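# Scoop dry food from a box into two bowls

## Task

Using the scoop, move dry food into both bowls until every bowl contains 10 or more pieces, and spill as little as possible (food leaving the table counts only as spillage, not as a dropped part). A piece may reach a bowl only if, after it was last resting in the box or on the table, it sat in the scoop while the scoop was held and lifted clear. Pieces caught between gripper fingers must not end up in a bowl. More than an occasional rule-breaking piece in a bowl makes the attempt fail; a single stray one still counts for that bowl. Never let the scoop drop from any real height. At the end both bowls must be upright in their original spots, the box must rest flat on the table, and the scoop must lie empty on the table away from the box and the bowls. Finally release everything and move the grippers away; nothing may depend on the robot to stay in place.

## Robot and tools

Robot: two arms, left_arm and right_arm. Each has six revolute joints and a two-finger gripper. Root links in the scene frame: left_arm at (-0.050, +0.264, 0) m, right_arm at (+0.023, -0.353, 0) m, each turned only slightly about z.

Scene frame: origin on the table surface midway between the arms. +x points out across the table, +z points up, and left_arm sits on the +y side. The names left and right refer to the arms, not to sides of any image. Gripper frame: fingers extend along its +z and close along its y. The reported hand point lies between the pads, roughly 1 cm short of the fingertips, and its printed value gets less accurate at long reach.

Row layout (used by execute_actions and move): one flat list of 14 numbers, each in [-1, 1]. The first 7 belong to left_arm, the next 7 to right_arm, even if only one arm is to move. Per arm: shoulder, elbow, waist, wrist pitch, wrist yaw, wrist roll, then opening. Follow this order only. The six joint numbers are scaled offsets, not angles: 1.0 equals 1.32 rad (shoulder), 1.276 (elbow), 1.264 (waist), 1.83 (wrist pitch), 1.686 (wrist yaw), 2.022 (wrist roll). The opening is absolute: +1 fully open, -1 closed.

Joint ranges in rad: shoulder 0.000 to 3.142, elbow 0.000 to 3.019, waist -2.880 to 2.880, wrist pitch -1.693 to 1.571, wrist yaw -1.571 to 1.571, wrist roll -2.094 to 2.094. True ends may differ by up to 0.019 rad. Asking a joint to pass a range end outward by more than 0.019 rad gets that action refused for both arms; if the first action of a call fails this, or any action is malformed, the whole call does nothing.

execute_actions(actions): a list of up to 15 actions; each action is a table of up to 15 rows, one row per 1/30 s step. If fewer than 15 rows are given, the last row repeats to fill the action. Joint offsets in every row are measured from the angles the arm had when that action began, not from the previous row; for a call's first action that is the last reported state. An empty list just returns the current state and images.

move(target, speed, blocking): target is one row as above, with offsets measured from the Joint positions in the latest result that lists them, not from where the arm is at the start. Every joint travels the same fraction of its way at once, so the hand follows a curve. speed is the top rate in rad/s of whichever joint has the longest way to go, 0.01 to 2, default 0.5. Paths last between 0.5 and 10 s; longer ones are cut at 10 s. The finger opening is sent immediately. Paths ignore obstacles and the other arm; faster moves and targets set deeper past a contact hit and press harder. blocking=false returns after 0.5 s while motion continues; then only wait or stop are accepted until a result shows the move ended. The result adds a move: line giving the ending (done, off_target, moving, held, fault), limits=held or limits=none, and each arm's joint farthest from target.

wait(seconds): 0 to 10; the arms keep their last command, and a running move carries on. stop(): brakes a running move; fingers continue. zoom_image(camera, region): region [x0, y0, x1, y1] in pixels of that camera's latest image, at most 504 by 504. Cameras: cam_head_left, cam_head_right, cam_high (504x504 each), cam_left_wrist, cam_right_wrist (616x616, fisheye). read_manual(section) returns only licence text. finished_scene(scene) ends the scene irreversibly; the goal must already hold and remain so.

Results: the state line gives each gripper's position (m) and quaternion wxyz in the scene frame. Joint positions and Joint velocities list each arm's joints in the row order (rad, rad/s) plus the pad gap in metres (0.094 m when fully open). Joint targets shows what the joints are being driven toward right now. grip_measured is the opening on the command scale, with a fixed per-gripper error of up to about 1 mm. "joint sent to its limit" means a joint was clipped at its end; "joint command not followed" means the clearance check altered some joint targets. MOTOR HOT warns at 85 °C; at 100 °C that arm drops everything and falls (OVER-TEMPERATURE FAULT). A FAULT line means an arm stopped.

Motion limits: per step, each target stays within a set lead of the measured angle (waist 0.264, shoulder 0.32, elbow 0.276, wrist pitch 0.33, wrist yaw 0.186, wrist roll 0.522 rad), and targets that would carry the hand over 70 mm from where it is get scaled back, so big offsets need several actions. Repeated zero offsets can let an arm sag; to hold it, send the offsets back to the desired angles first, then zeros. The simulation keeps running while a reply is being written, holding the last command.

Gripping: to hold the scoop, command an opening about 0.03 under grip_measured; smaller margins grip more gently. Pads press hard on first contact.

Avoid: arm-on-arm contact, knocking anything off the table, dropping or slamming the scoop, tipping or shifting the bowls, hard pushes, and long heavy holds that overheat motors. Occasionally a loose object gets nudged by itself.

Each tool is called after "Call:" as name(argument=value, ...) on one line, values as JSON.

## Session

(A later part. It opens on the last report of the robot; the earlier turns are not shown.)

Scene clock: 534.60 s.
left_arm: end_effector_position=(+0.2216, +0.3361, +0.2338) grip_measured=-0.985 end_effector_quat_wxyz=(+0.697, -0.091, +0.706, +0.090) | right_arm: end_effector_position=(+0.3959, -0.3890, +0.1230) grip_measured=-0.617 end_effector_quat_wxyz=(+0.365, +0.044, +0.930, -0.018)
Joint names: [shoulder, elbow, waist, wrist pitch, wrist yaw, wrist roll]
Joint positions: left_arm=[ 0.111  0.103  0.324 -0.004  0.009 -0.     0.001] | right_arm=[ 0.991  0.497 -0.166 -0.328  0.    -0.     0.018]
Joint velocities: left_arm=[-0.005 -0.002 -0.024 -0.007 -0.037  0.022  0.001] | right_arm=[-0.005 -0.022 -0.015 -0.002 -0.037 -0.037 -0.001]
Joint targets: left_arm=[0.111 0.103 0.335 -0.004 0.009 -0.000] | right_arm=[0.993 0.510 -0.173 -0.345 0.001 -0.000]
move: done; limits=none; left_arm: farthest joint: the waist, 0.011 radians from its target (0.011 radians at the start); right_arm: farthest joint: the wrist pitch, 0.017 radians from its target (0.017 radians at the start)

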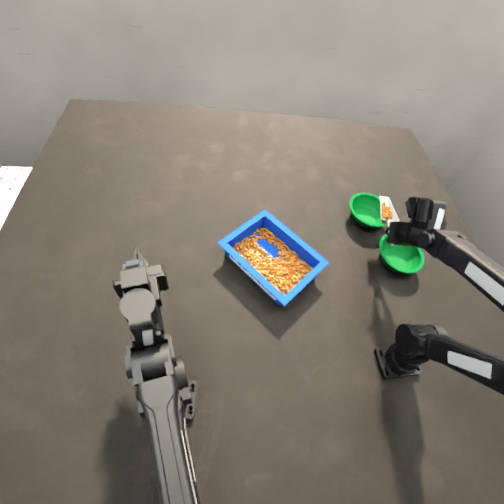

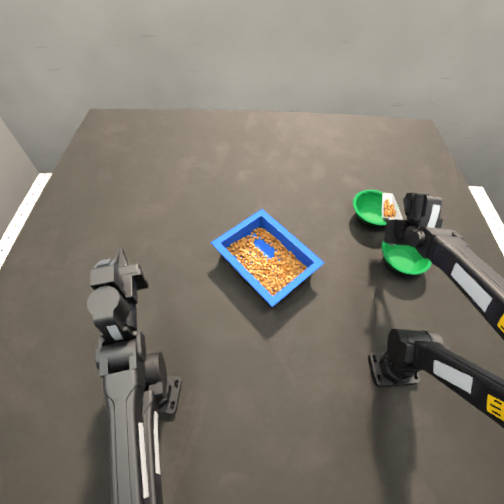

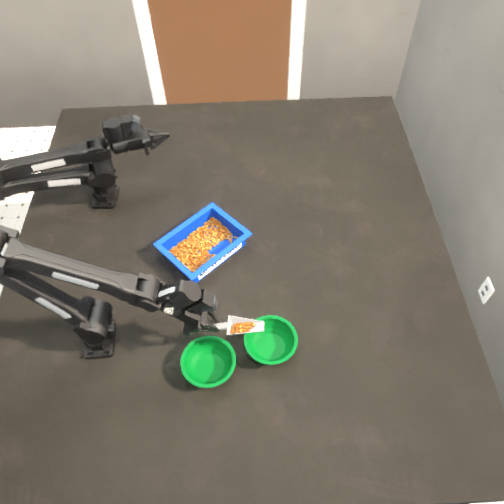

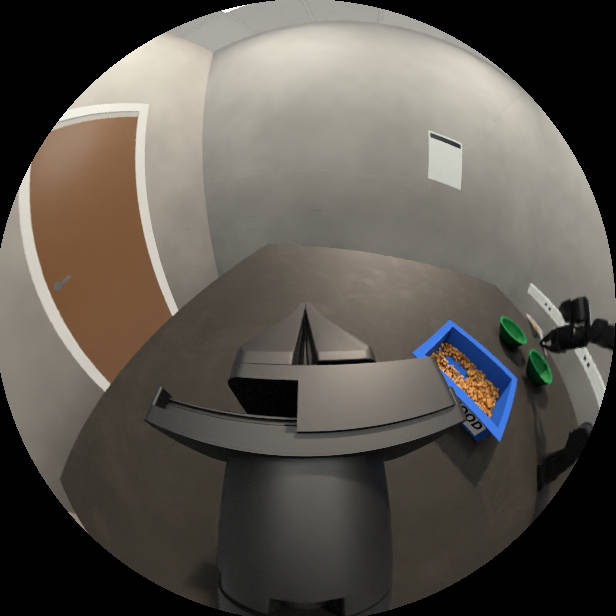

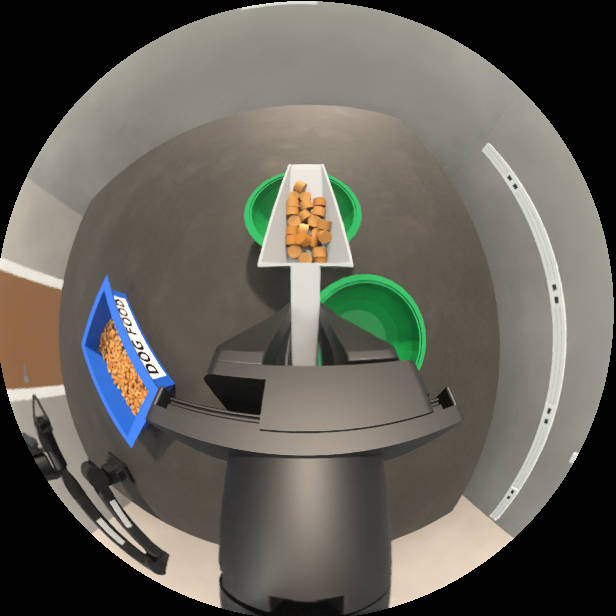

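Call:
move(target=[0,0,0.009,0,0,0,-1, 0.1576,0.2813,-0.0055,-0.3224,0,0,-0.65], speed=0.5)

Scene clock: 557.63 s.
left_arm: end_effector_position=(+0.2216, +0.3361, +0.2338) grip_measured=-0.985 end_effector_quat_wxyz=(+0.697, -0.091, +0.706, +0.090) | right_arm: end_effector_position=(+0.3898, -0.3884, +0.1296) grip_measured=-0.617 end_effector_quat_wxyz=(+0.144, +0.047, +0.988, -0.007)
Joint names: [shoulder, elbow, waist, wrist pitch, wrist yaw, wrist roll]
Joint positions: left_arm=[ 0.111  0.103  0.324 -0.004  0.009 -0.     0.001] | right_arm=[ 1.189  0.808 -0.166 -0.901  0.    -0.     0.018]
Joint velocities: left_arm=[ 0.015 -0.022  0.005 -0.002 -0.066 -0.022  0.   ] | right_arm=[-0.005  0.002  0.005 -0.007 -0.007  0.007 -0.002]
Joint targets: left_arm=[0.111 0.103 0.335 -0.004 0.009 -0.000] | right_arm=[1.199 0.856 -0.173 -0.918 0.000 -0.000]
move: off_target (right_arm); limits=none; left_arm: farthest joint: the waist, 0.011 radians from its target (0.011 radians at the start); right_arm: farthest joint: the elbow, 0.047 radians from its target (0.359 radians at the start)

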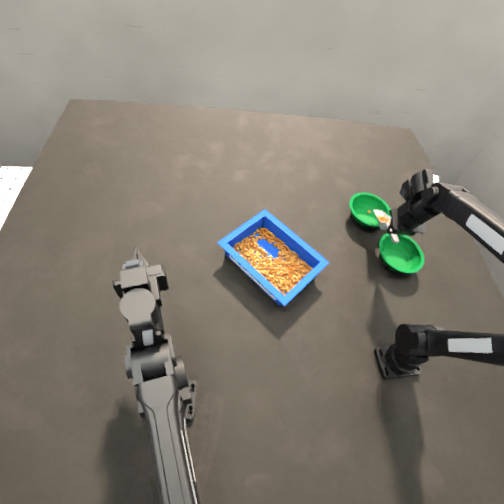

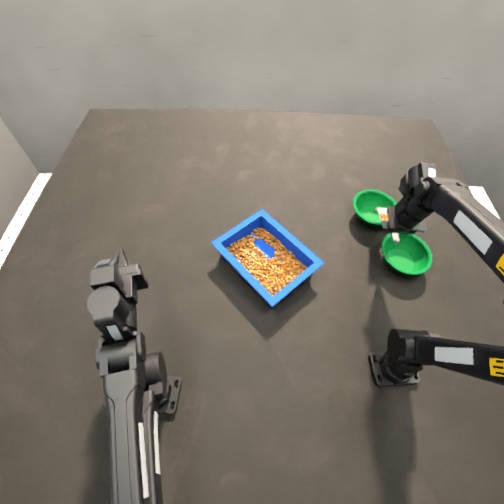

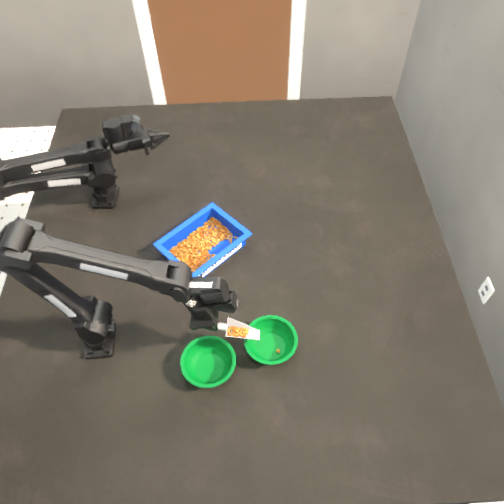

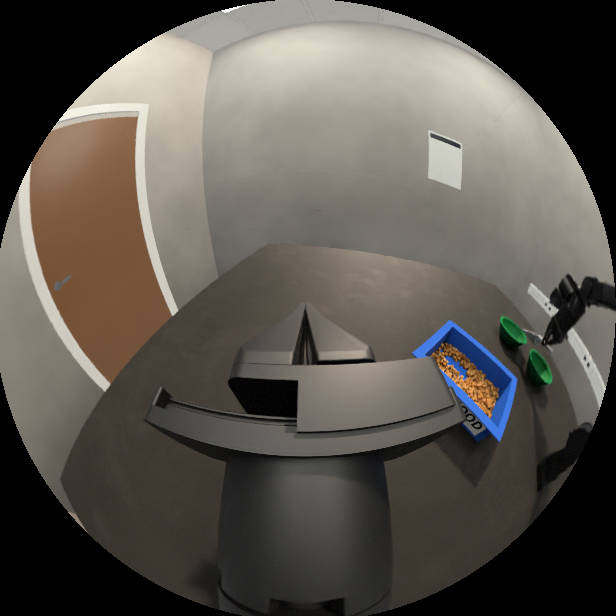

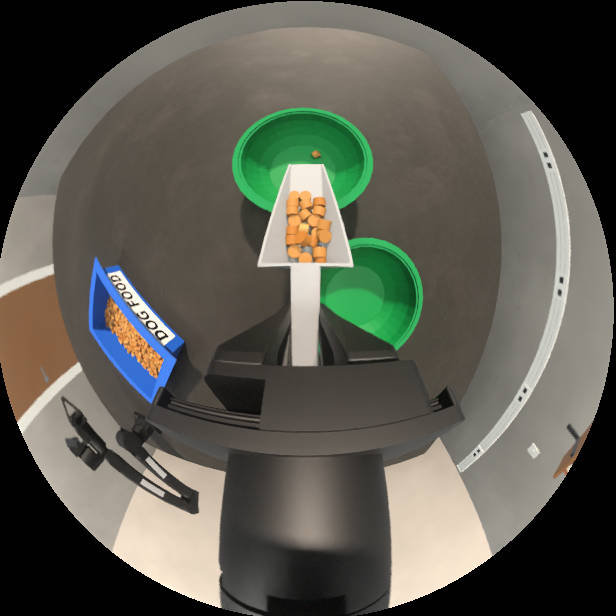

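Call:
move(target=[0,0,0.009,0,0,0,-1, 0.0947,0.1732,-0.0055,-0.0934,0,0,-0.65], speed=0.4)

Call:
zoom_image(camera="cam_right_wrist", region=[225, 90, 385, 275])

Scene clock: 577.63 s.
left_arm: end_effector_position=(+0.2216, +0.3361, +0.2338) grip_measured=-0.985 end_effector_quat_wxyz=(+0.697, -0.091, +0.706, +0.090) | right_arm: end_effector_position=(+0.4203, -0.3913, +0.1547) grip_measured=-0.617 end_effector_quat_wxyz=(+0.101, +0.047, +0.994, -0.005)
Joint names: [shoulder, elbow, waist, wrist pitch, wrist yaw, wrist roll]
Joint positions: left_arm=[ 0.111  0.103  0.324 -0.004  0.009 -0.     0.001] | right_arm=[ 1.302  0.988 -0.166 -1.055  0.    -0.     0.018]
Joint velocities: left_arm=[-0.005 -0.002 -0.005 -0.012 -0.051 -0.022  0.001] | right_arm=[-0.015 -0.017 -0.005 -0.017 -0.007 -0.007 -0.   ]
Joint targets: left_arm=[0.111 0.103 0.335 -0.004 0.009 -0.000] | right_arm=[1.314 1.030 -0.173 -1.072 0.000 -0.000]
move: off_target (right_arm); limits=none; left_arm: farthest joint: the waist, 0.011 radians from its target (0.011 radians at the start); right_arm: farthest joint: the elbow, 0.041 radians from its target (0.221 radians at the start)

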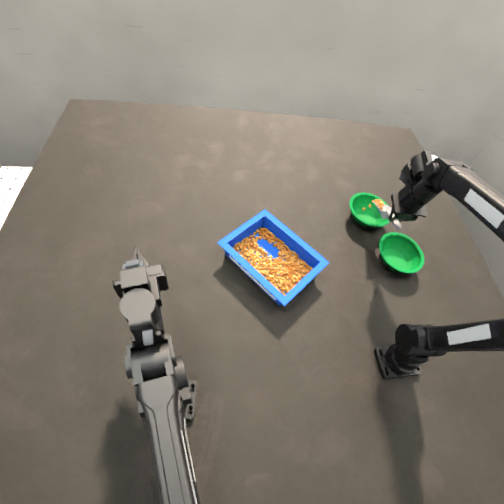

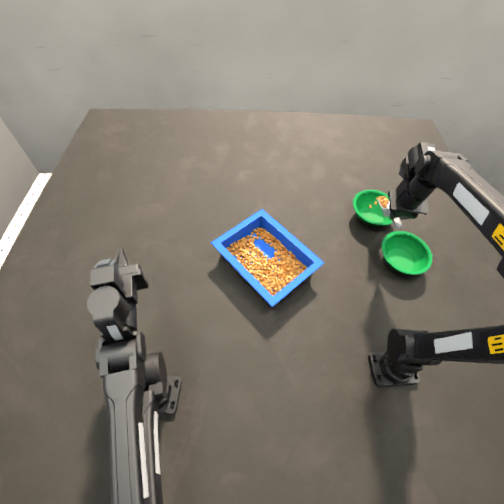

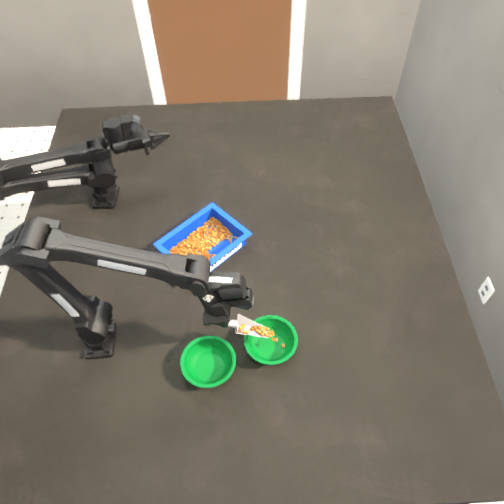

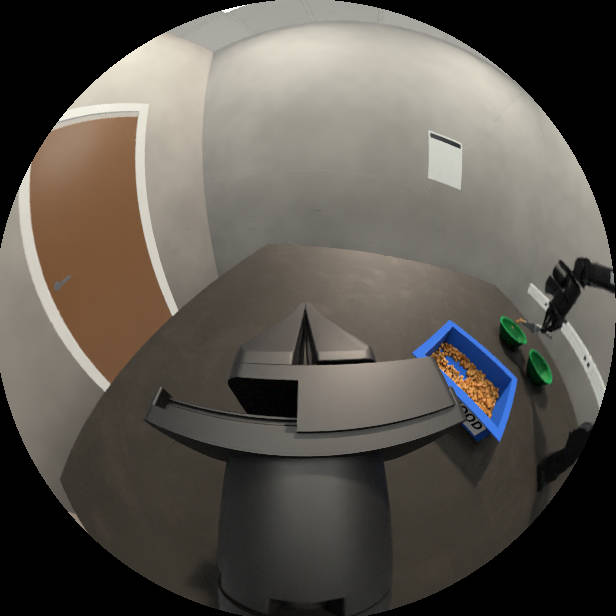

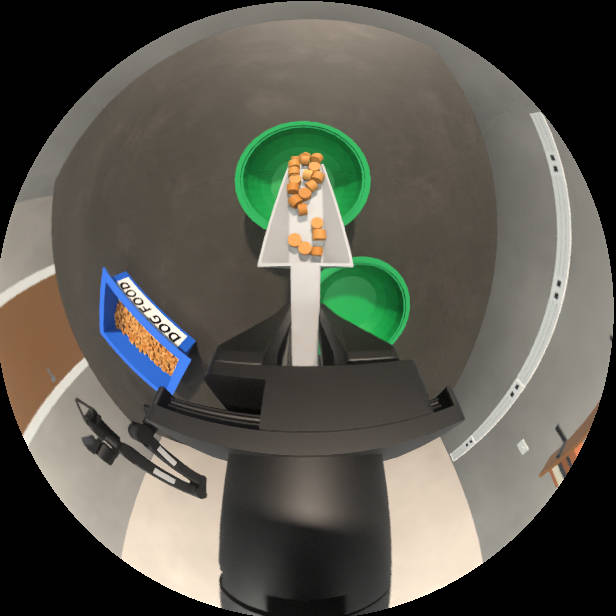

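Region (225, 90, 385, 275) of cam_right_wrist's 616x616 image, scaled by 2.724, with more detail than that image has; it fills the left 436 columns of this view, and the rest is white.

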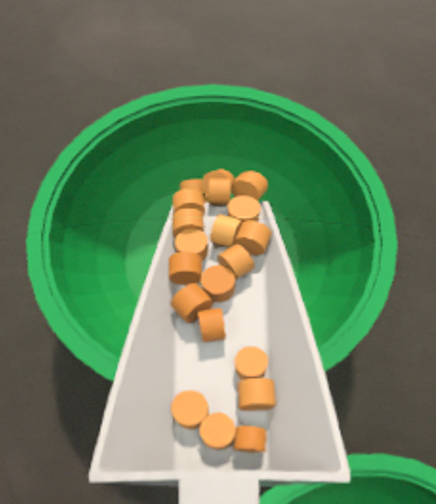

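Call:
move(target=[0,0,0.009,0,0,0,-1, 0.005,0.03,-0.0055,0.13,0,0,-0.65], speed=0.6)

Call:
zoom_image(camera="cam_right_wrist", region=[225, 110, 385, 275])

Scene clock: 581.77 s.
left_arm: end_effector_position=(+0.2216, +0.3361, +0.2338) grip_measured=-0.985 end_effector_quat_wxyz=(+0.697, -0.091, +0.706, +0.090) | right_arm: end_effector_position=(+0.4697, -0.3961, +0.1705) grip_measured=-0.617 end_effector_quat_wxyz=(+0.205, +0.047, +0.978, -0.010)
Joint names: [shoulder, elbow, waist, wrist pitch, wrist yaw, wrist roll]
Joint positions: left_arm=[ 0.111  0.103  0.324 -0.004  0.009 -0.     0.001] | right_arm=[ 1.302  0.988 -0.166 -0.843  0.    -0.     0.018]
Joint velocities: left_arm=[-0.015 -0.002 -0.015 -0.017 -0.066 -0.022  0.   ] | right_arm=[ 0.005  0.002 -0.015 -0.002 -0.051  0.007  0.   ]
Joint targets: left_arm=[0.111 0.103 0.335 -0.004 0.009 -0.000] | right_arm=[1.309 1.026 -0.173 -0.817 0.000 -0.000]
move: off_target (right_arm); limits=none; left_arm: farthest joint: the waist, 0.011 radians from its target (0.011 radians at the start); right_arm: farthest joint: the elbow, 0.039 radians from its target (0.039 radians at the start)

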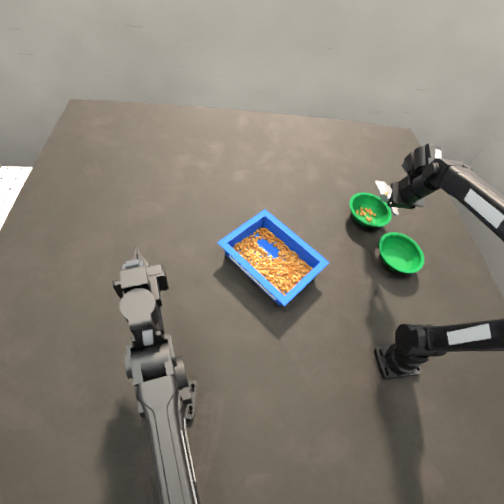

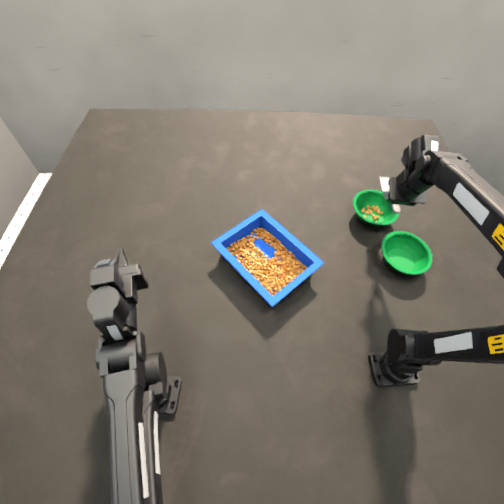

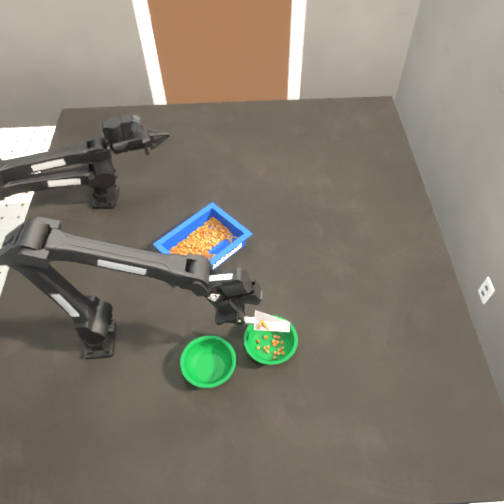

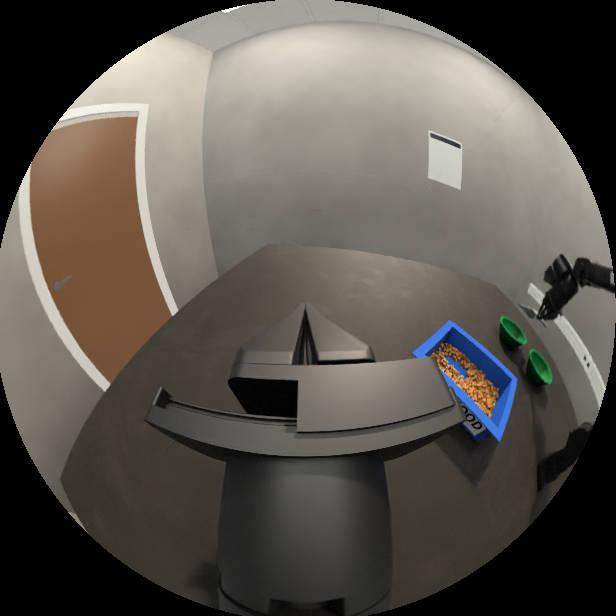

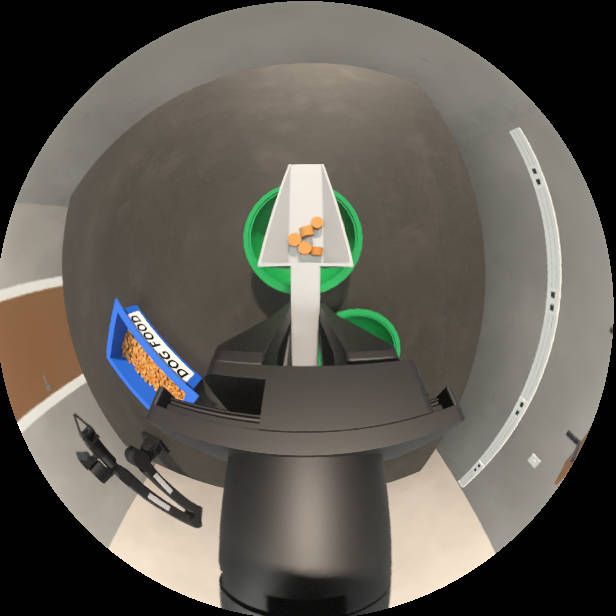

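Region (225, 110, 385, 275) of cam_right_wrist's 616x616 image, scaled by 3.055, with more detail than that image has; it fills the left 489 columns of this view, and the rest is white.

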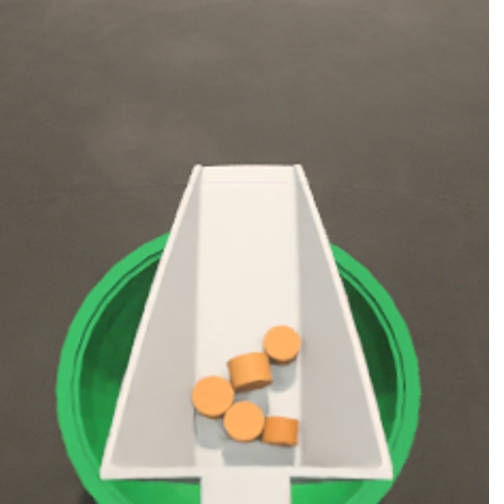

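Call:
move(target=[0,0,0.009,0,0,0,-1, -0.4333,-0.3119,-0.1693,-0.1656,0,0,-0.65], speed=0.55)

Scene clock: 614.43 s.
left_arm: end_effector_position=(+0.2216, +0.3361, +0.2338) grip_measured=-0.985 end_effector_quat_wxyz=(+0.697, -0.091, +0.706, +0.090) | right_arm: end_effector_position=(+0.2474, -0.4216, +0.1450) grip_measured=-0.617 end_effector_quat_wxyz=(+0.148, +0.145, +0.978, -0.022)
Joint names: [shoulder, elbow, waist, wrist pitch, wrist yaw, wrist roll]
Joint positions: left_arm=[ 0.111  0.103  0.324 -0.004  0.009 -0.     0.001] | right_arm=[ 0.726  0.587 -0.366 -1.131  0.    -0.     0.018]
Joint velocities: left_arm=[-0.015  0.002 -0.005 -0.007 -0.066  0.022 -0.   ] | right_arm=[-0.015  0.002  0.005 -0.002 -0.022 -0.007 -0.   ]
Joint targets: left_arm=[0.111 0.103 0.335 -0.004 0.009 -0.000] | right_arm=[0.730 0.589 -0.380 -1.145 0.000 -0.000]
move: done; limits=none; left_arm: farthest joint: the waist, 0.011 radians from its target (0.011 radians at the start); right_arm: farthest joint: the wrist pitch, 0.015 radians from its target (0.303 radians at the start)

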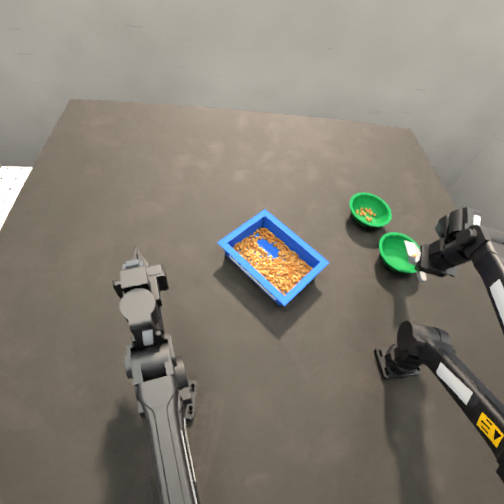

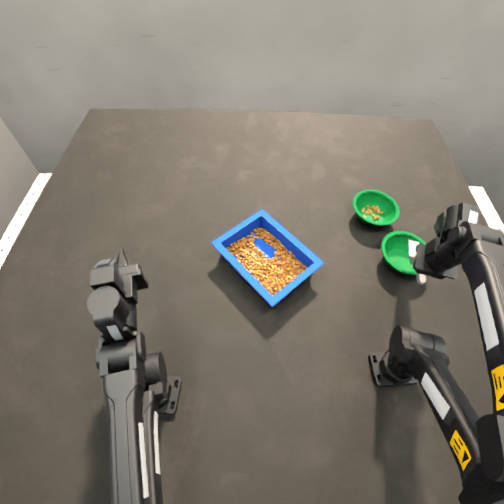

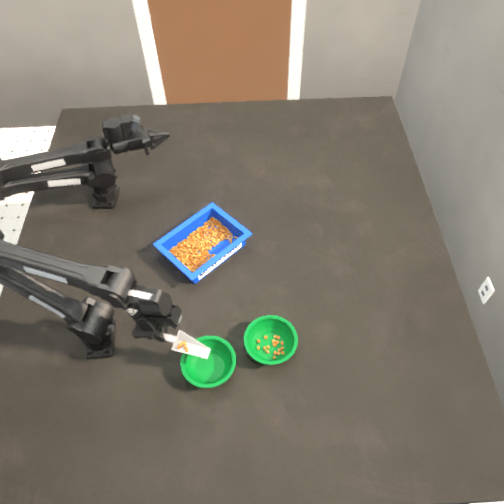

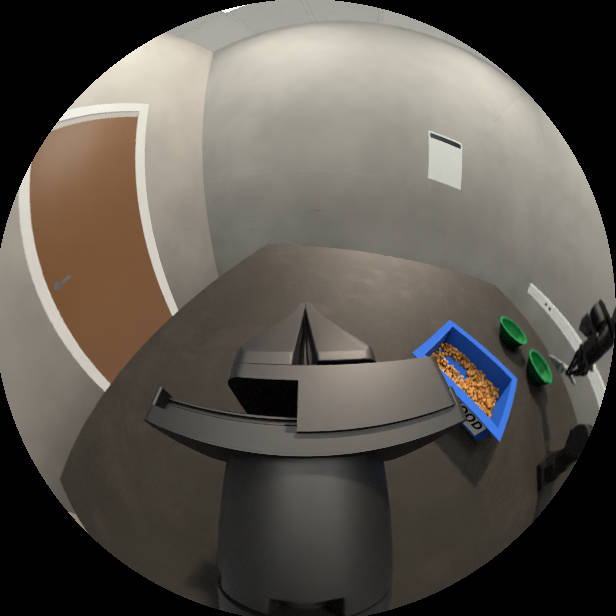

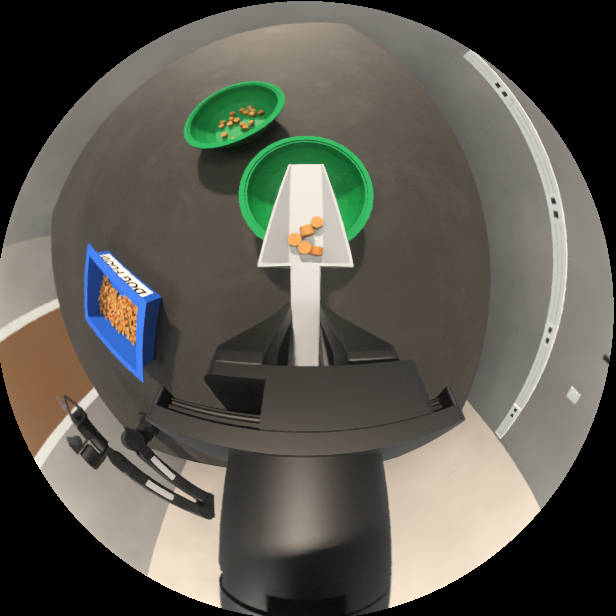

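Call:
move(target=[0,0,0.009,0,0,0,-1, 0.2606,0.232,-0.007,-0.2044,0,0,-0.65], speed=0.5)

Call:
zoom_image(camera="cam_high", region=[170, 300, 310, 400])

Scene clock: 622.17 s.
left_arm: end_effector_position=(+0.2216, +0.3361, +0.2338) grip_measured=-0.985 end_effector_quat_wxyz=(+0.697, -0.091, +0.706, +0.090) | right_arm: end_effector_position=(+0.2474, -0.4216, +0.1646) grip_measured=-0.617 end_effector_quat_wxyz=(-0.074, +0.147, +0.986, +0.011)
Joint names: [shoulder, elbow, waist, wrist pitch, wrist yaw, wrist roll]
Joint positions: left_arm=[ 0.111  0.103  0.324 -0.004  0.009 -0.     0.001] | right_arm=[ 1.07   0.839 -0.366 -1.488  0.    -0.     0.018]
Joint velocities: left_arm=[-0.015  0.007 -0.015 -0.007  0.007 -0.022  0.   ] | right_arm=[-0.015  0.007  0.015 -0.002 -0.066 -0.007  0.   ]
Joint targets: left_arm=[0.111 0.103 0.335 -0.004 0.009 -0.000] | right_arm=[1.070 0.883 -0.375 -1.505 0.000 -0.000]
move: off_target (right_arm); limits=none; left_arm: farthest joint: the waist, 0.011 radians from its target (0.011 radians at the start); right_arm: farthest joint: the elbow, 0.044 radians from its target (0.296 radians at the start)

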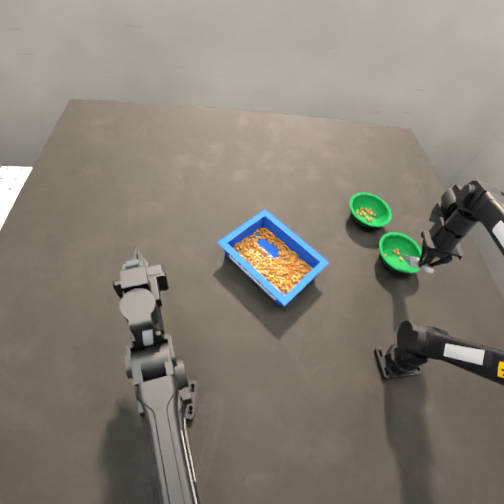

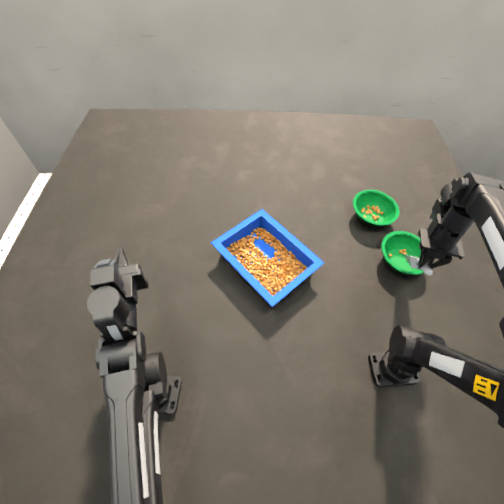

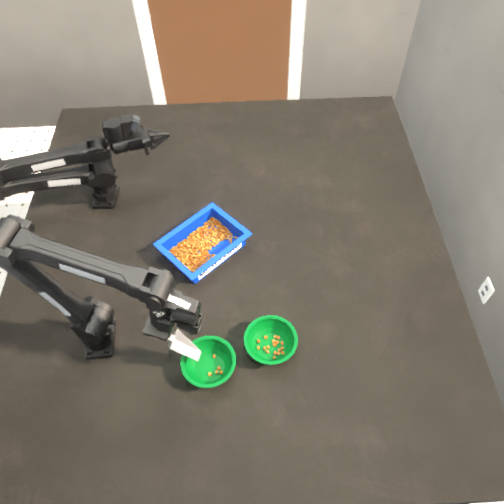

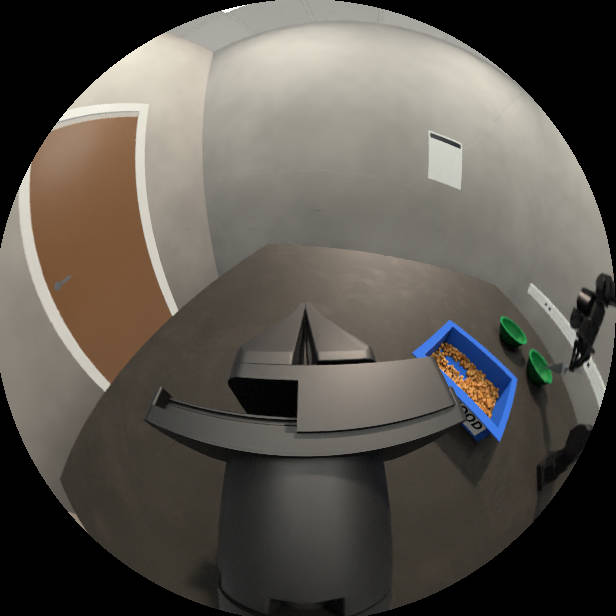

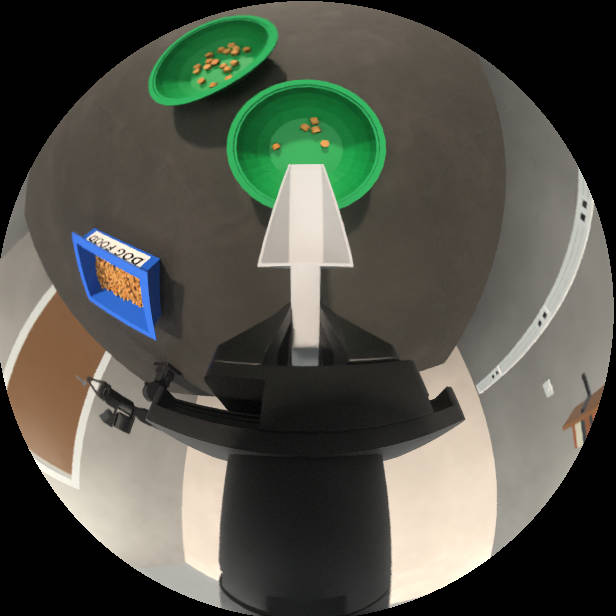

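Region (170, 300, 310, 400) of cam_high's 504x504 image, scaled by 3.600, with more detail than that image has; it fills the top 360 rows of this view, and the rest is white.

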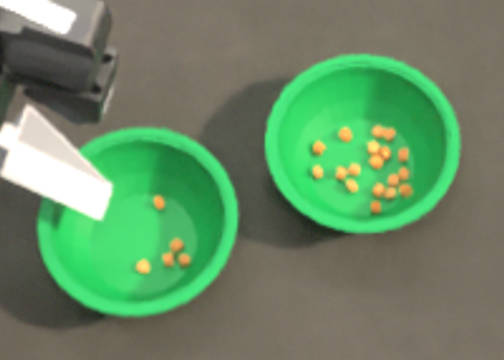

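Call:
zoom_image(camera="cam_high", region=[140, 190, 270, 295])

Region (140, 190, 270, 295) of cam_high's 504x504 image, scaled by 3.877, with more detail than that image has; it fills the top 407 rows of this view, and the rest is white.

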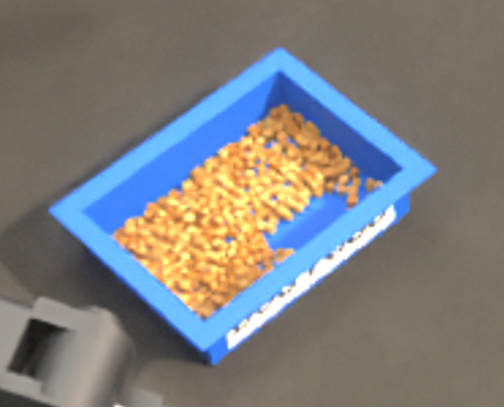

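Call:
execute_actions(actions=[[[0,0,0.009,0,0,0,-1,0,0.0345,-0.007,0.01,0,0,-0.65],[0,0,0.009,0,0,0,-1,0,0.0345,-0.007,0.022,0,0,-0.65],[0,0,0.009,0,0,0,-1,0,0.0345,-0.007,0.034,0,0,-0.65],[0,0,0.009,0,0,0,-1,0,0.0345,-0.007,0.046,0,0,-0.65],[0,0,0.009,0,0,0,-1,0,0.0345,-0.007,0.058,0,0,-0.65],[0,0,0.009,0,0,0,-1,0,0.0345,-0.007,0.07,0,0,-0.65],[0,0,0.009,0,0,0,-1,0,0.0345,-0.007,0.082,0,0,-0.65],[0,0,0.009,0,0,0,-1,0,0.0345,-0.007,0.094,0,0,-0.65],[0,0,0.009,0,0,0,-1,0,0.0345,-0.007,0.106,0,0,-0.65],[0,0,0.009,0,0,0,-1,0,0.0345,-0.007,0.118,0,0,-0.65]]])

Scene clock: 646.97 s.
left_arm: end_effector_position=(+0.2216, +0.3361, +0.2338) grip_measured=-0.985 end_effector_quat_wxyz=(+0.697, -0.091, +0.706, +0.090) | right_arm: end_effector_position=(+0.2932, -0.4355, +0.1621) grip_measured=-0.617 end_effector_quat_wxyz=(+0.023, +0.147, +0.989, -0.004)
Joint names: [shoulder, elbow, waist, wrist pitch, wrist yaw, wrist roll]
Joint positions: left_arm=[ 0.111  0.103  0.324 -0.004  0.009 -0.     0.001] | right_arm=[ 1.07   0.839 -0.366 -1.293  0.    -0.     0.018]
Joint velocities: left_arm=[-0.005 -0.002 -0.024 -0.017  0.022  0.022 -0.001] | right_arm=[-0.005  0.002 -0.005  0.017 -0.007 -0.037  0.   ]
Joint targets: left_arm=[0.111 0.103 0.335 -0.004 0.009 -0.000] | right_arm=[1.070 0.883 -0.375 -1.273 0.000 -0.000]

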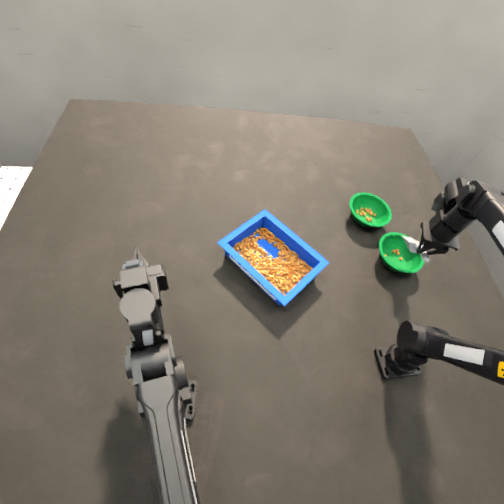

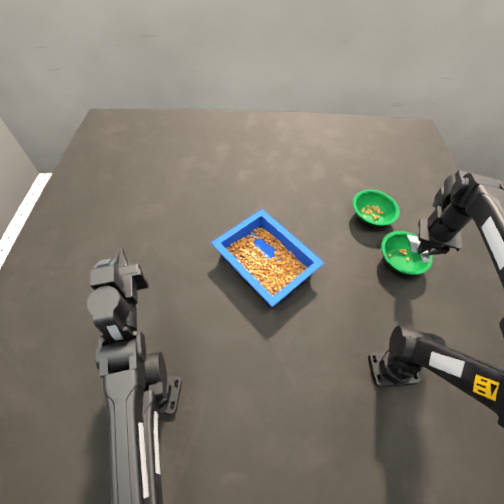

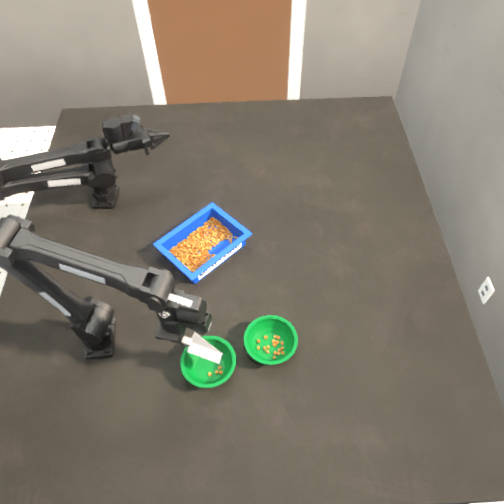

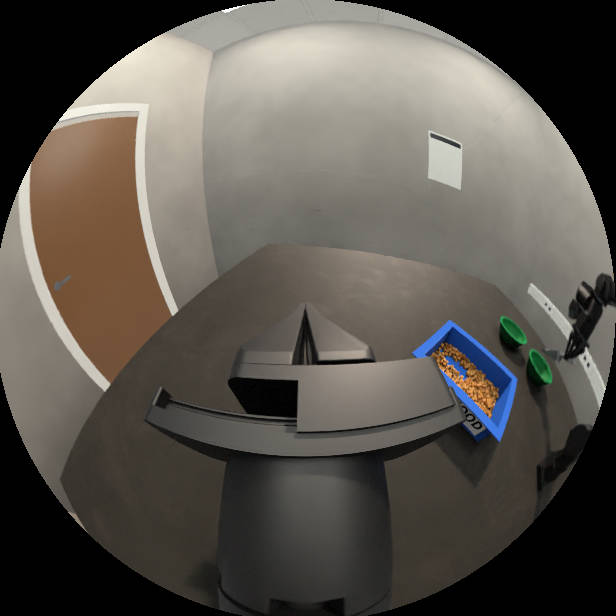

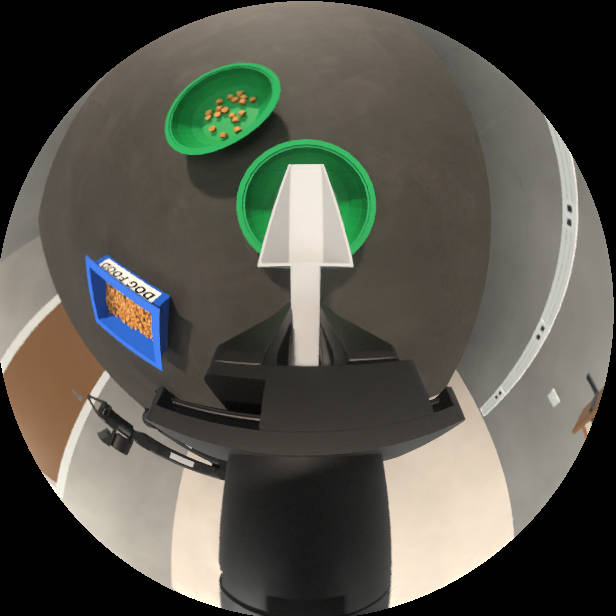

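Call:
move(target=[0,0,0.009,0,0,0,-1, 0.1417,0.1967,0.8853,-0.0596,0,0,-0.65], speed=0.85)

Scene clock: 655.57 s.
left_arm: end_effector_position=(+0.2216, +0.3361, +0.2338) grip_measured=-0.985 end_effector_quat_wxyz=(+0.697, -0.091, +0.706, +0.090) | right_arm: end_effector_position=(+0.2505, -0.1067, +0.1882) grip_measured=-0.617 end_effector_quat_wxyz=(-0.008, -0.401, +0.916, -0.003)
Joint names: [shoulder, elbow, waist, wrist pitch, wrist yaw, wrist roll]
Joint positions: left_arm=[ 0.111  0.103  0.324 -0.004  0.009 -0.     0.001] | right_arm=[ 1.246  1.043  0.755 -1.385  0.    -0.     0.018]
Joint velocities: left_arm=[-0.015  0.002  0.005 -0.007  0.051 -0.081 -0.   ] | right_arm=[-0.015 -0.017  0.005 -0.002 -0.081 -0.007 -0.002]
Joint targets: left_arm=[0.111 0.103 0.335 -0.004 0.009 -0.000] | right_arm=[1.257 1.090 0.753 -1.402 0.000 -0.000]
move: off_target (right_arm); limits=none; left_arm: farthest joint: the waist, 0.011 radians from its target (0.011 radians at the start); right_arm: farthest joint: the elbow, 0.047 radians from its target (0.251 radians at the start)

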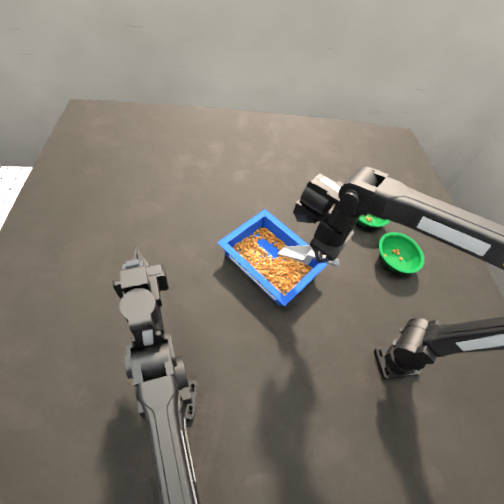

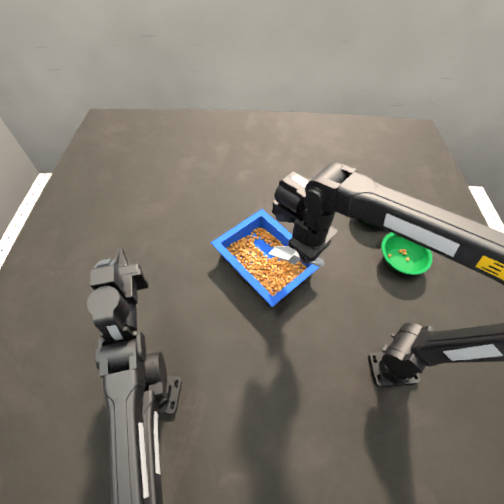

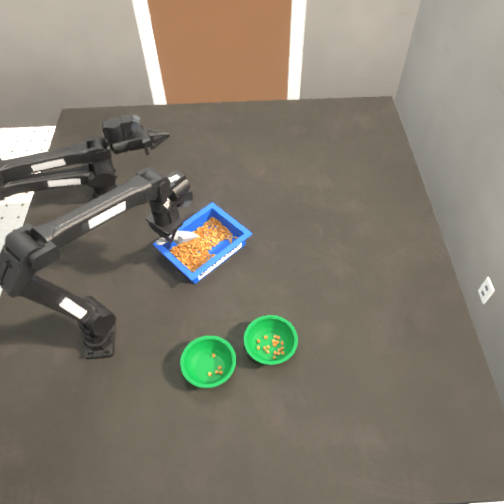

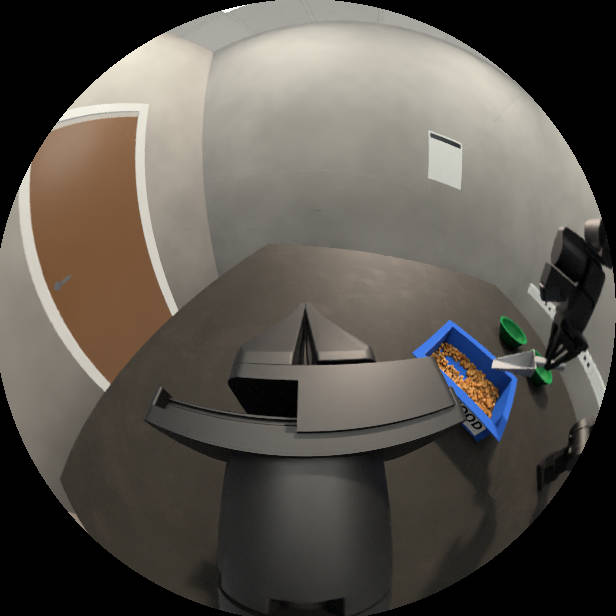

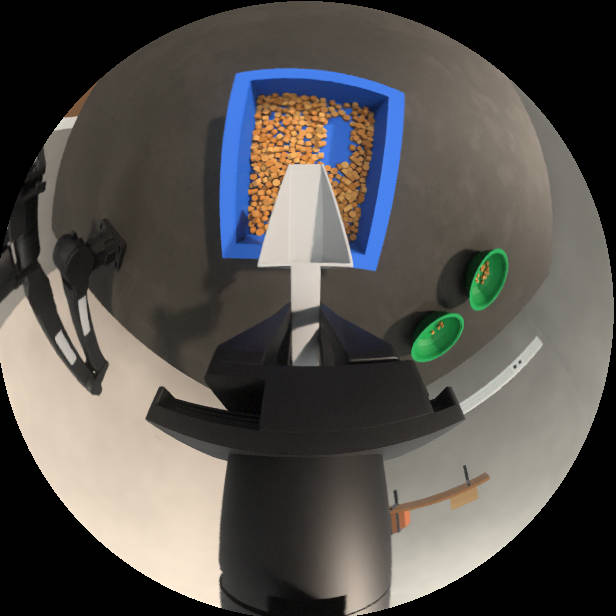

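Call:
move(target=[0,0,0.009,0,0,0,-1, 0.0841,-0.1499,0,0.1713,0,0,-0.65], speed=0.32)

Scene clock: 668.33 s.
left_arm: end_effector_position=(+0.2216, +0.3361, +0.2338) grip_measured=-0.985 end_effector_quat_wxyz=(+0.697, -0.091, +0.706, +0.090) | right_arm: end_effector_position=(+0.2551, -0.1017, +0.0923) grip_measured=-0.617 end_effector_quat_wxyz=(+0.003, -0.401, +0.916, +0.001)
Joint names: [shoulder, elbow, waist, wrist pitch, wrist yaw, wrist roll]
Joint positions: left_arm=[ 0.111  0.103  0.324 -0.004  0.009 -0.     0.001] | right_arm=[ 1.34   0.86   0.755 -1.084  0.    -0.     0.018]
Joint velocities: left_arm=[-0.005  0.002  0.005  0.017 -0.022 -0.037  0.   ] | right_arm=[-0.005  0.002 -0.015 -0.007  0.037 -0.007  0.   ]
Joint targets: left_arm=[0.111 0.103 0.335 -0.004 0.009 -0.000] | right_arm=[1.357 0.851 0.755 -1.071 0.000 -0.000]
move: done; limits=none; left_arm: farthest joint: the waist, 0.011 radians from its target (0.011 radians at the start); right_arm: farthest joint: the shoulder, 0.017 radians from its target (0.111 radians at the start)

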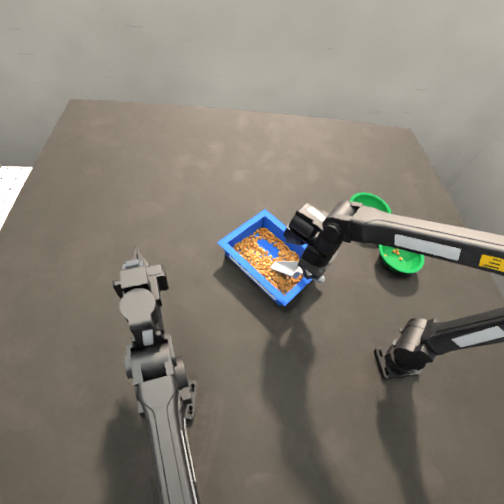

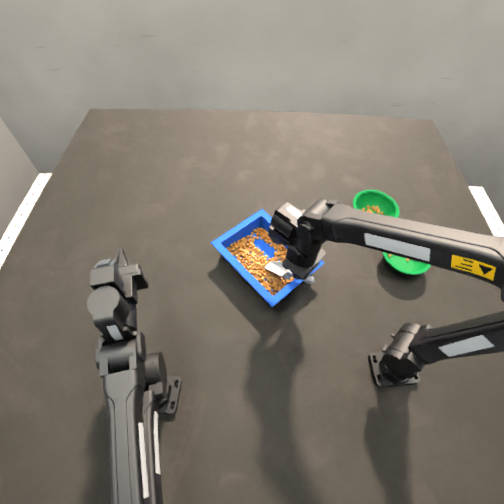

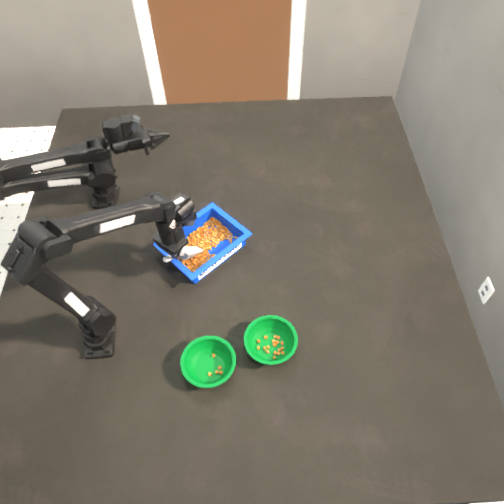

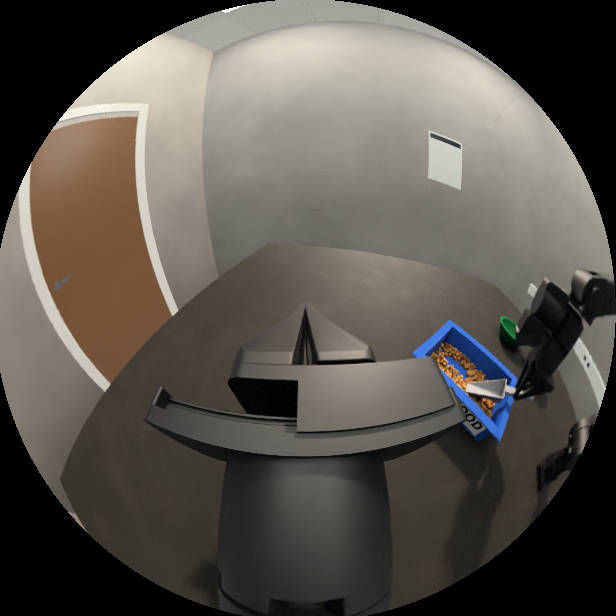

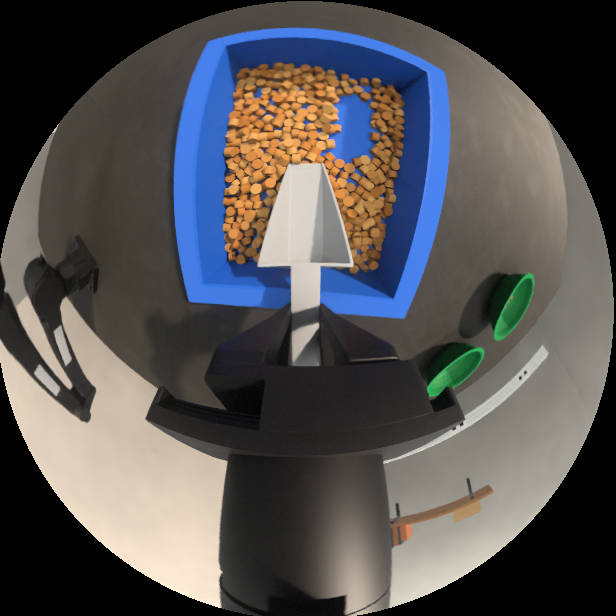

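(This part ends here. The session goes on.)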